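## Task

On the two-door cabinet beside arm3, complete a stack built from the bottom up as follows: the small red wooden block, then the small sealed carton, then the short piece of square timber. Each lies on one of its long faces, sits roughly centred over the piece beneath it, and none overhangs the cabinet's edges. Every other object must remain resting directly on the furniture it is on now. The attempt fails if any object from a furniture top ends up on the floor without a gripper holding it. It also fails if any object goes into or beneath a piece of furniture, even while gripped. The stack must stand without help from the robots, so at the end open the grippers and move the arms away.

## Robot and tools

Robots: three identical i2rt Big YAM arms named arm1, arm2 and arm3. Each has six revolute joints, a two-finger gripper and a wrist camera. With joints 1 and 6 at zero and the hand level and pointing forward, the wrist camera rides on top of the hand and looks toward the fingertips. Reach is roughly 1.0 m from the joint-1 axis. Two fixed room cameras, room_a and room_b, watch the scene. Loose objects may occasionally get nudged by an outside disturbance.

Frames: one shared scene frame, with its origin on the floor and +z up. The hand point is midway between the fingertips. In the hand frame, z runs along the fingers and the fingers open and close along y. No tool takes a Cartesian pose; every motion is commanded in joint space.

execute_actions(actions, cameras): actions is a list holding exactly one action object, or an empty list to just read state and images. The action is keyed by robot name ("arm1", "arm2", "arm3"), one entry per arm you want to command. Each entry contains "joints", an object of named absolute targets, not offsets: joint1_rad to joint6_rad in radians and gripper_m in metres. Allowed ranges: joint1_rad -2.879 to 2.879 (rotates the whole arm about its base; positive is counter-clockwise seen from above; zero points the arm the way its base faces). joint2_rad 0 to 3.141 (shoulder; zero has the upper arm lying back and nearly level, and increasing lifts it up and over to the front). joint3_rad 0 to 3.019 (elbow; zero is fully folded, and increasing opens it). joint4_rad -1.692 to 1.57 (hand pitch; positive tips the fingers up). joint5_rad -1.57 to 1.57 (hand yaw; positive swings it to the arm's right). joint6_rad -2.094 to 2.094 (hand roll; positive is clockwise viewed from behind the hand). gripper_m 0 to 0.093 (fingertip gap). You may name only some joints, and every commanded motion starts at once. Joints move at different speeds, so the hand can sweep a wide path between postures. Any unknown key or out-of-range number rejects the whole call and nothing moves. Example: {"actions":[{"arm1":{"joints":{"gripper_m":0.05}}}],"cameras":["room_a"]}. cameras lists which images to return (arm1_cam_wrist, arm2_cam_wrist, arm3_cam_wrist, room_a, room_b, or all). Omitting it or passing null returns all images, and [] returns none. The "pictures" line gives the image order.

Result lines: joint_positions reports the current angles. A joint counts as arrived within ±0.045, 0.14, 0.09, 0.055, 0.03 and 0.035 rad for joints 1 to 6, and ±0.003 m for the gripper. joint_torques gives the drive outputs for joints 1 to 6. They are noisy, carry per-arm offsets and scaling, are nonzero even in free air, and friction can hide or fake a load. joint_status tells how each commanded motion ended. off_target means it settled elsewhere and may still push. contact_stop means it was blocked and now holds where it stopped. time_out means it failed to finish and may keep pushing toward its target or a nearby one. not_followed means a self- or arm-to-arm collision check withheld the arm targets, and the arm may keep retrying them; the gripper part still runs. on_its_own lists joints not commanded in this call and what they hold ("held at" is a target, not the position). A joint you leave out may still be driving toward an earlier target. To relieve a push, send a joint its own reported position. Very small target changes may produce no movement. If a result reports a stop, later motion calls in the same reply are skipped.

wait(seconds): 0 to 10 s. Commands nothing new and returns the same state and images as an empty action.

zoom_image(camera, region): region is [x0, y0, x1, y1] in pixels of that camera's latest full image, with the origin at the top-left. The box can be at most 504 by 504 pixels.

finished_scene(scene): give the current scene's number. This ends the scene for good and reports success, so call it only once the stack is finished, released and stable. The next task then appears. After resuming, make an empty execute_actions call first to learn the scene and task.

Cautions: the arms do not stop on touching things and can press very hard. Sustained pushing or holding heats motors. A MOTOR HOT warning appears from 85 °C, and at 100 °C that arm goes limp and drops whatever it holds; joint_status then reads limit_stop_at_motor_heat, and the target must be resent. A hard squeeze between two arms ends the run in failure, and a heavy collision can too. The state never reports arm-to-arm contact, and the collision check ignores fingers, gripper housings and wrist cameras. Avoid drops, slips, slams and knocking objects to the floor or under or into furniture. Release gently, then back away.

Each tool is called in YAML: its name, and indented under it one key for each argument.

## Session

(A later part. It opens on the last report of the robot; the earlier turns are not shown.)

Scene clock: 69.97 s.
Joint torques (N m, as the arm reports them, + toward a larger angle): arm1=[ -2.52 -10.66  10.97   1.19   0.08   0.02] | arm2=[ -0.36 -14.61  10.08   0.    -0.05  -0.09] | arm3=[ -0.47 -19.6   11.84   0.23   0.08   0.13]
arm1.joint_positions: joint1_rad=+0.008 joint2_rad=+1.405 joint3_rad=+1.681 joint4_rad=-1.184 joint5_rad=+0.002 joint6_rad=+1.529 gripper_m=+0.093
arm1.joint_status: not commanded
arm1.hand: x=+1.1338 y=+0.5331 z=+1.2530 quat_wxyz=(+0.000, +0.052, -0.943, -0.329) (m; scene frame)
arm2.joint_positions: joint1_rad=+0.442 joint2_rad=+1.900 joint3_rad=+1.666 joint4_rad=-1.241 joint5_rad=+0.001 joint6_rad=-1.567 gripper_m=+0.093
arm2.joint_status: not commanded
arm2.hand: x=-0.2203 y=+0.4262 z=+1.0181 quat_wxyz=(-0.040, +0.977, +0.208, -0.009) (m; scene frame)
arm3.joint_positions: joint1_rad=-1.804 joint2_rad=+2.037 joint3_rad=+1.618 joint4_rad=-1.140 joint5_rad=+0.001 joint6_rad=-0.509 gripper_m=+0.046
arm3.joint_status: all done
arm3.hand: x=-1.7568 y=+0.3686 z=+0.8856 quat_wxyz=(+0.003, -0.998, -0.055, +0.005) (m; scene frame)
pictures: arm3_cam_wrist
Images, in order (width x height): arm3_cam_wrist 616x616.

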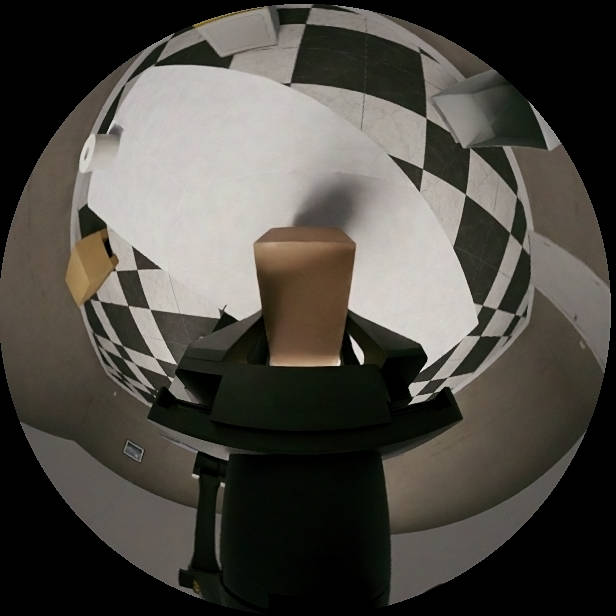

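Back at contact height (0.886). Release and lift.

execute_actions:
  actions:
    - {"arm3": {"joints": {"joint1_rad": -1.804, "joint2_rad": 2.035, "gripper_m": 0.093}}}
  cameras: []

execute_actions:
  actions:
    - {"arm3": {"joints": {"joint2_rad": 1.5}}}
  cameras: ["arm3_cam_wrist", "room_a"]

zoom_image:
  camera: "arm3_cam_wrist"
  region: [230, 240, 330, 340]

zoom_image:
  camera: "room_a"
  region: [424, 305, 494, 365]

Scene clock: 71.23 s.
Joint torques (N m, as the arm reports them, + toward a larger angle): arm1=[ -2.2  -10.29  11.05   1.16   0.09   0.05] | arm2=[ -0.32 -14.62  10.08   0.    -0.05  -0.09] | arm3=[ -0.15 -21.81  11.81   0.2    0.07   0.13]
arm1.joint_positions: joint1_rad=+0.008 joint2_rad=+1.405 joint3_rad=+1.681 joint4_rad=-1.184 joint5_rad=+0.002 joint6_rad=+1.529 gripper_m=+0.093
arm1.joint_status: not commanded
arm1.hand: x=+1.1338 y=+0.5331 z=+1.2530 quat_wxyz=(+0.000, +0.052, -0.943, -0.329) (m; scene frame)
arm2.joint_positions: joint1_rad=+0.442 joint2_rad=+1.900 joint3_rad=+1.666 joint4_rad=-1.241 joint5_rad=+0.001 joint6_rad=-1.567 gripper_m=+0.093
arm2.joint_status: not commanded
arm2.hand: x=-0.2203 y=+0.4262 z=+1.0181 quat_wxyz=(-0.040, +0.977, +0.208, -0.009) (m; scene frame)
arm3.joint_positions: joint1_rad=-1.804 joint2_rad=+2.037 joint3_rad=+1.618 joint4_rad=-1.140 joint5_rad=+0.001 joint6_rad=-0.509 gripper_m=+0.093
arm3.joint_status: all done
arm3.hand: x=-1.7568 y=+0.3686 z=+0.8856 quat_wxyz=(+0.003, -0.998, -0.055, +0.005) (m; scene frame)
pictures: none
No camera images: the call's "cameras" was empty. Leave "cameras" out to get every camera's image.

Scene clock: 72.90 s.
Joint torques (N m, as the arm reports them, + toward a larger angle): arm1=[ -2.5  -10.47  10.94   1.05   0.11   0.04] | arm2=[ -0.32 -14.59  10.08   0.    -0.05  -0.09] | arm3=[ -0.38 -14.67  12.48   0.99   0.08   0.14]
arm1.joint_positions: joint1_rad=+0.008 joint2_rad=+1.405 joint3_rad=+1.681 joint4_rad=-1.184 joint5_rad=+0.002 joint6_rad=+1.529 gripper_m=+0.093
arm1.joint_status: not commanded
arm1.hand: x=+1.1338 y=+0.5331 z=+1.2530 quat_wxyz=(+0.000, +0.052, -0.943, -0.329) (m; scene frame)
arm2.joint_positions: joint1_rad=+0.442 joint2_rad=+1.900 joint3_rad=+1.666 joint4_rad=-1.241 joint5_rad=+0.001 joint6_rad=-1.567 gripper_m=+0.093
arm2.joint_status: not commanded
arm2.hand: x=-0.2203 y=+0.4262 z=+1.0181 quat_wxyz=(-0.040, +0.977, +0.208, -0.009) (m; scene frame)
arm3.joint_positions: joint1_rad=-1.804 joint2_rad=+1.499 joint3_rad=+1.630 joint4_rad=-1.140 joint5_rad=+0.001 joint6_rad=-0.509 gripper_m=+0.093
arm3.joint_status: all done
arm3.hand: x=-1.7270 y=+0.3560 z=+1.2031 quat_wxyz=(+0.122, -0.959, -0.053, +0.249) (m; scene frame)
pictures: arm3_cam_wrist, room_a
Images, in order (width x height): arm3_cam_wrist 616x616, room_a 504x504.

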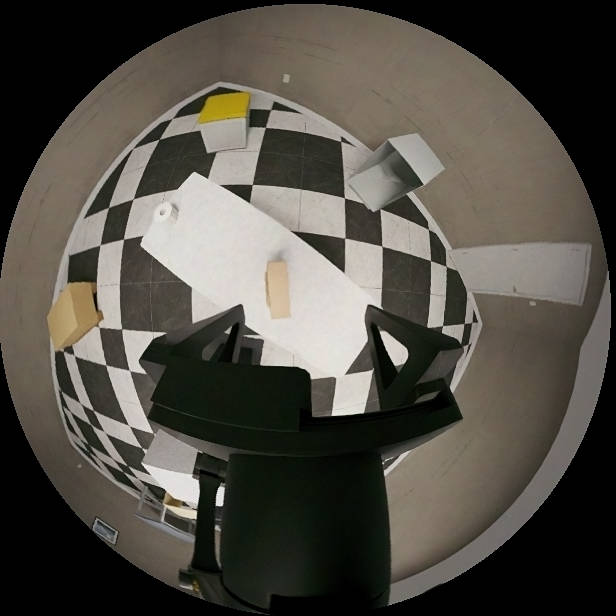

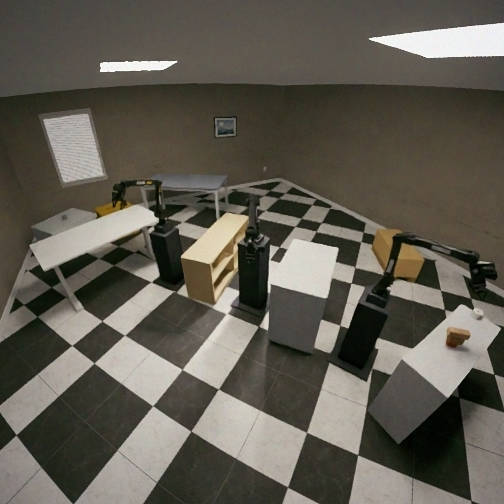

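Region (230, 240, 330, 340) of arm3_cam_wrist's 616x616 image, scaled by 5.040, with more detail than that image has.

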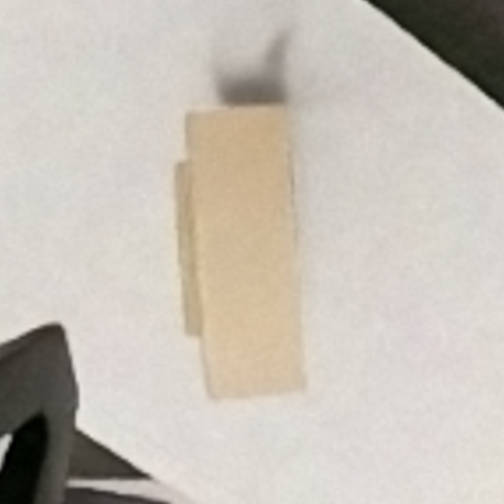

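Region (424, 305, 494, 365) of room_a's 504x504 image, scaled by 7.200, with more detail than that image has; it fills the top 432 rows of this view, and the rest is white.

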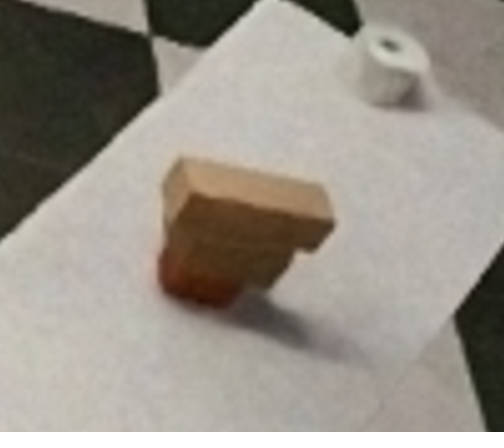

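The timber is now centred on the carton and the arms are clear.

finished_scene:
  scene: 2

The scene is finished: the task was done.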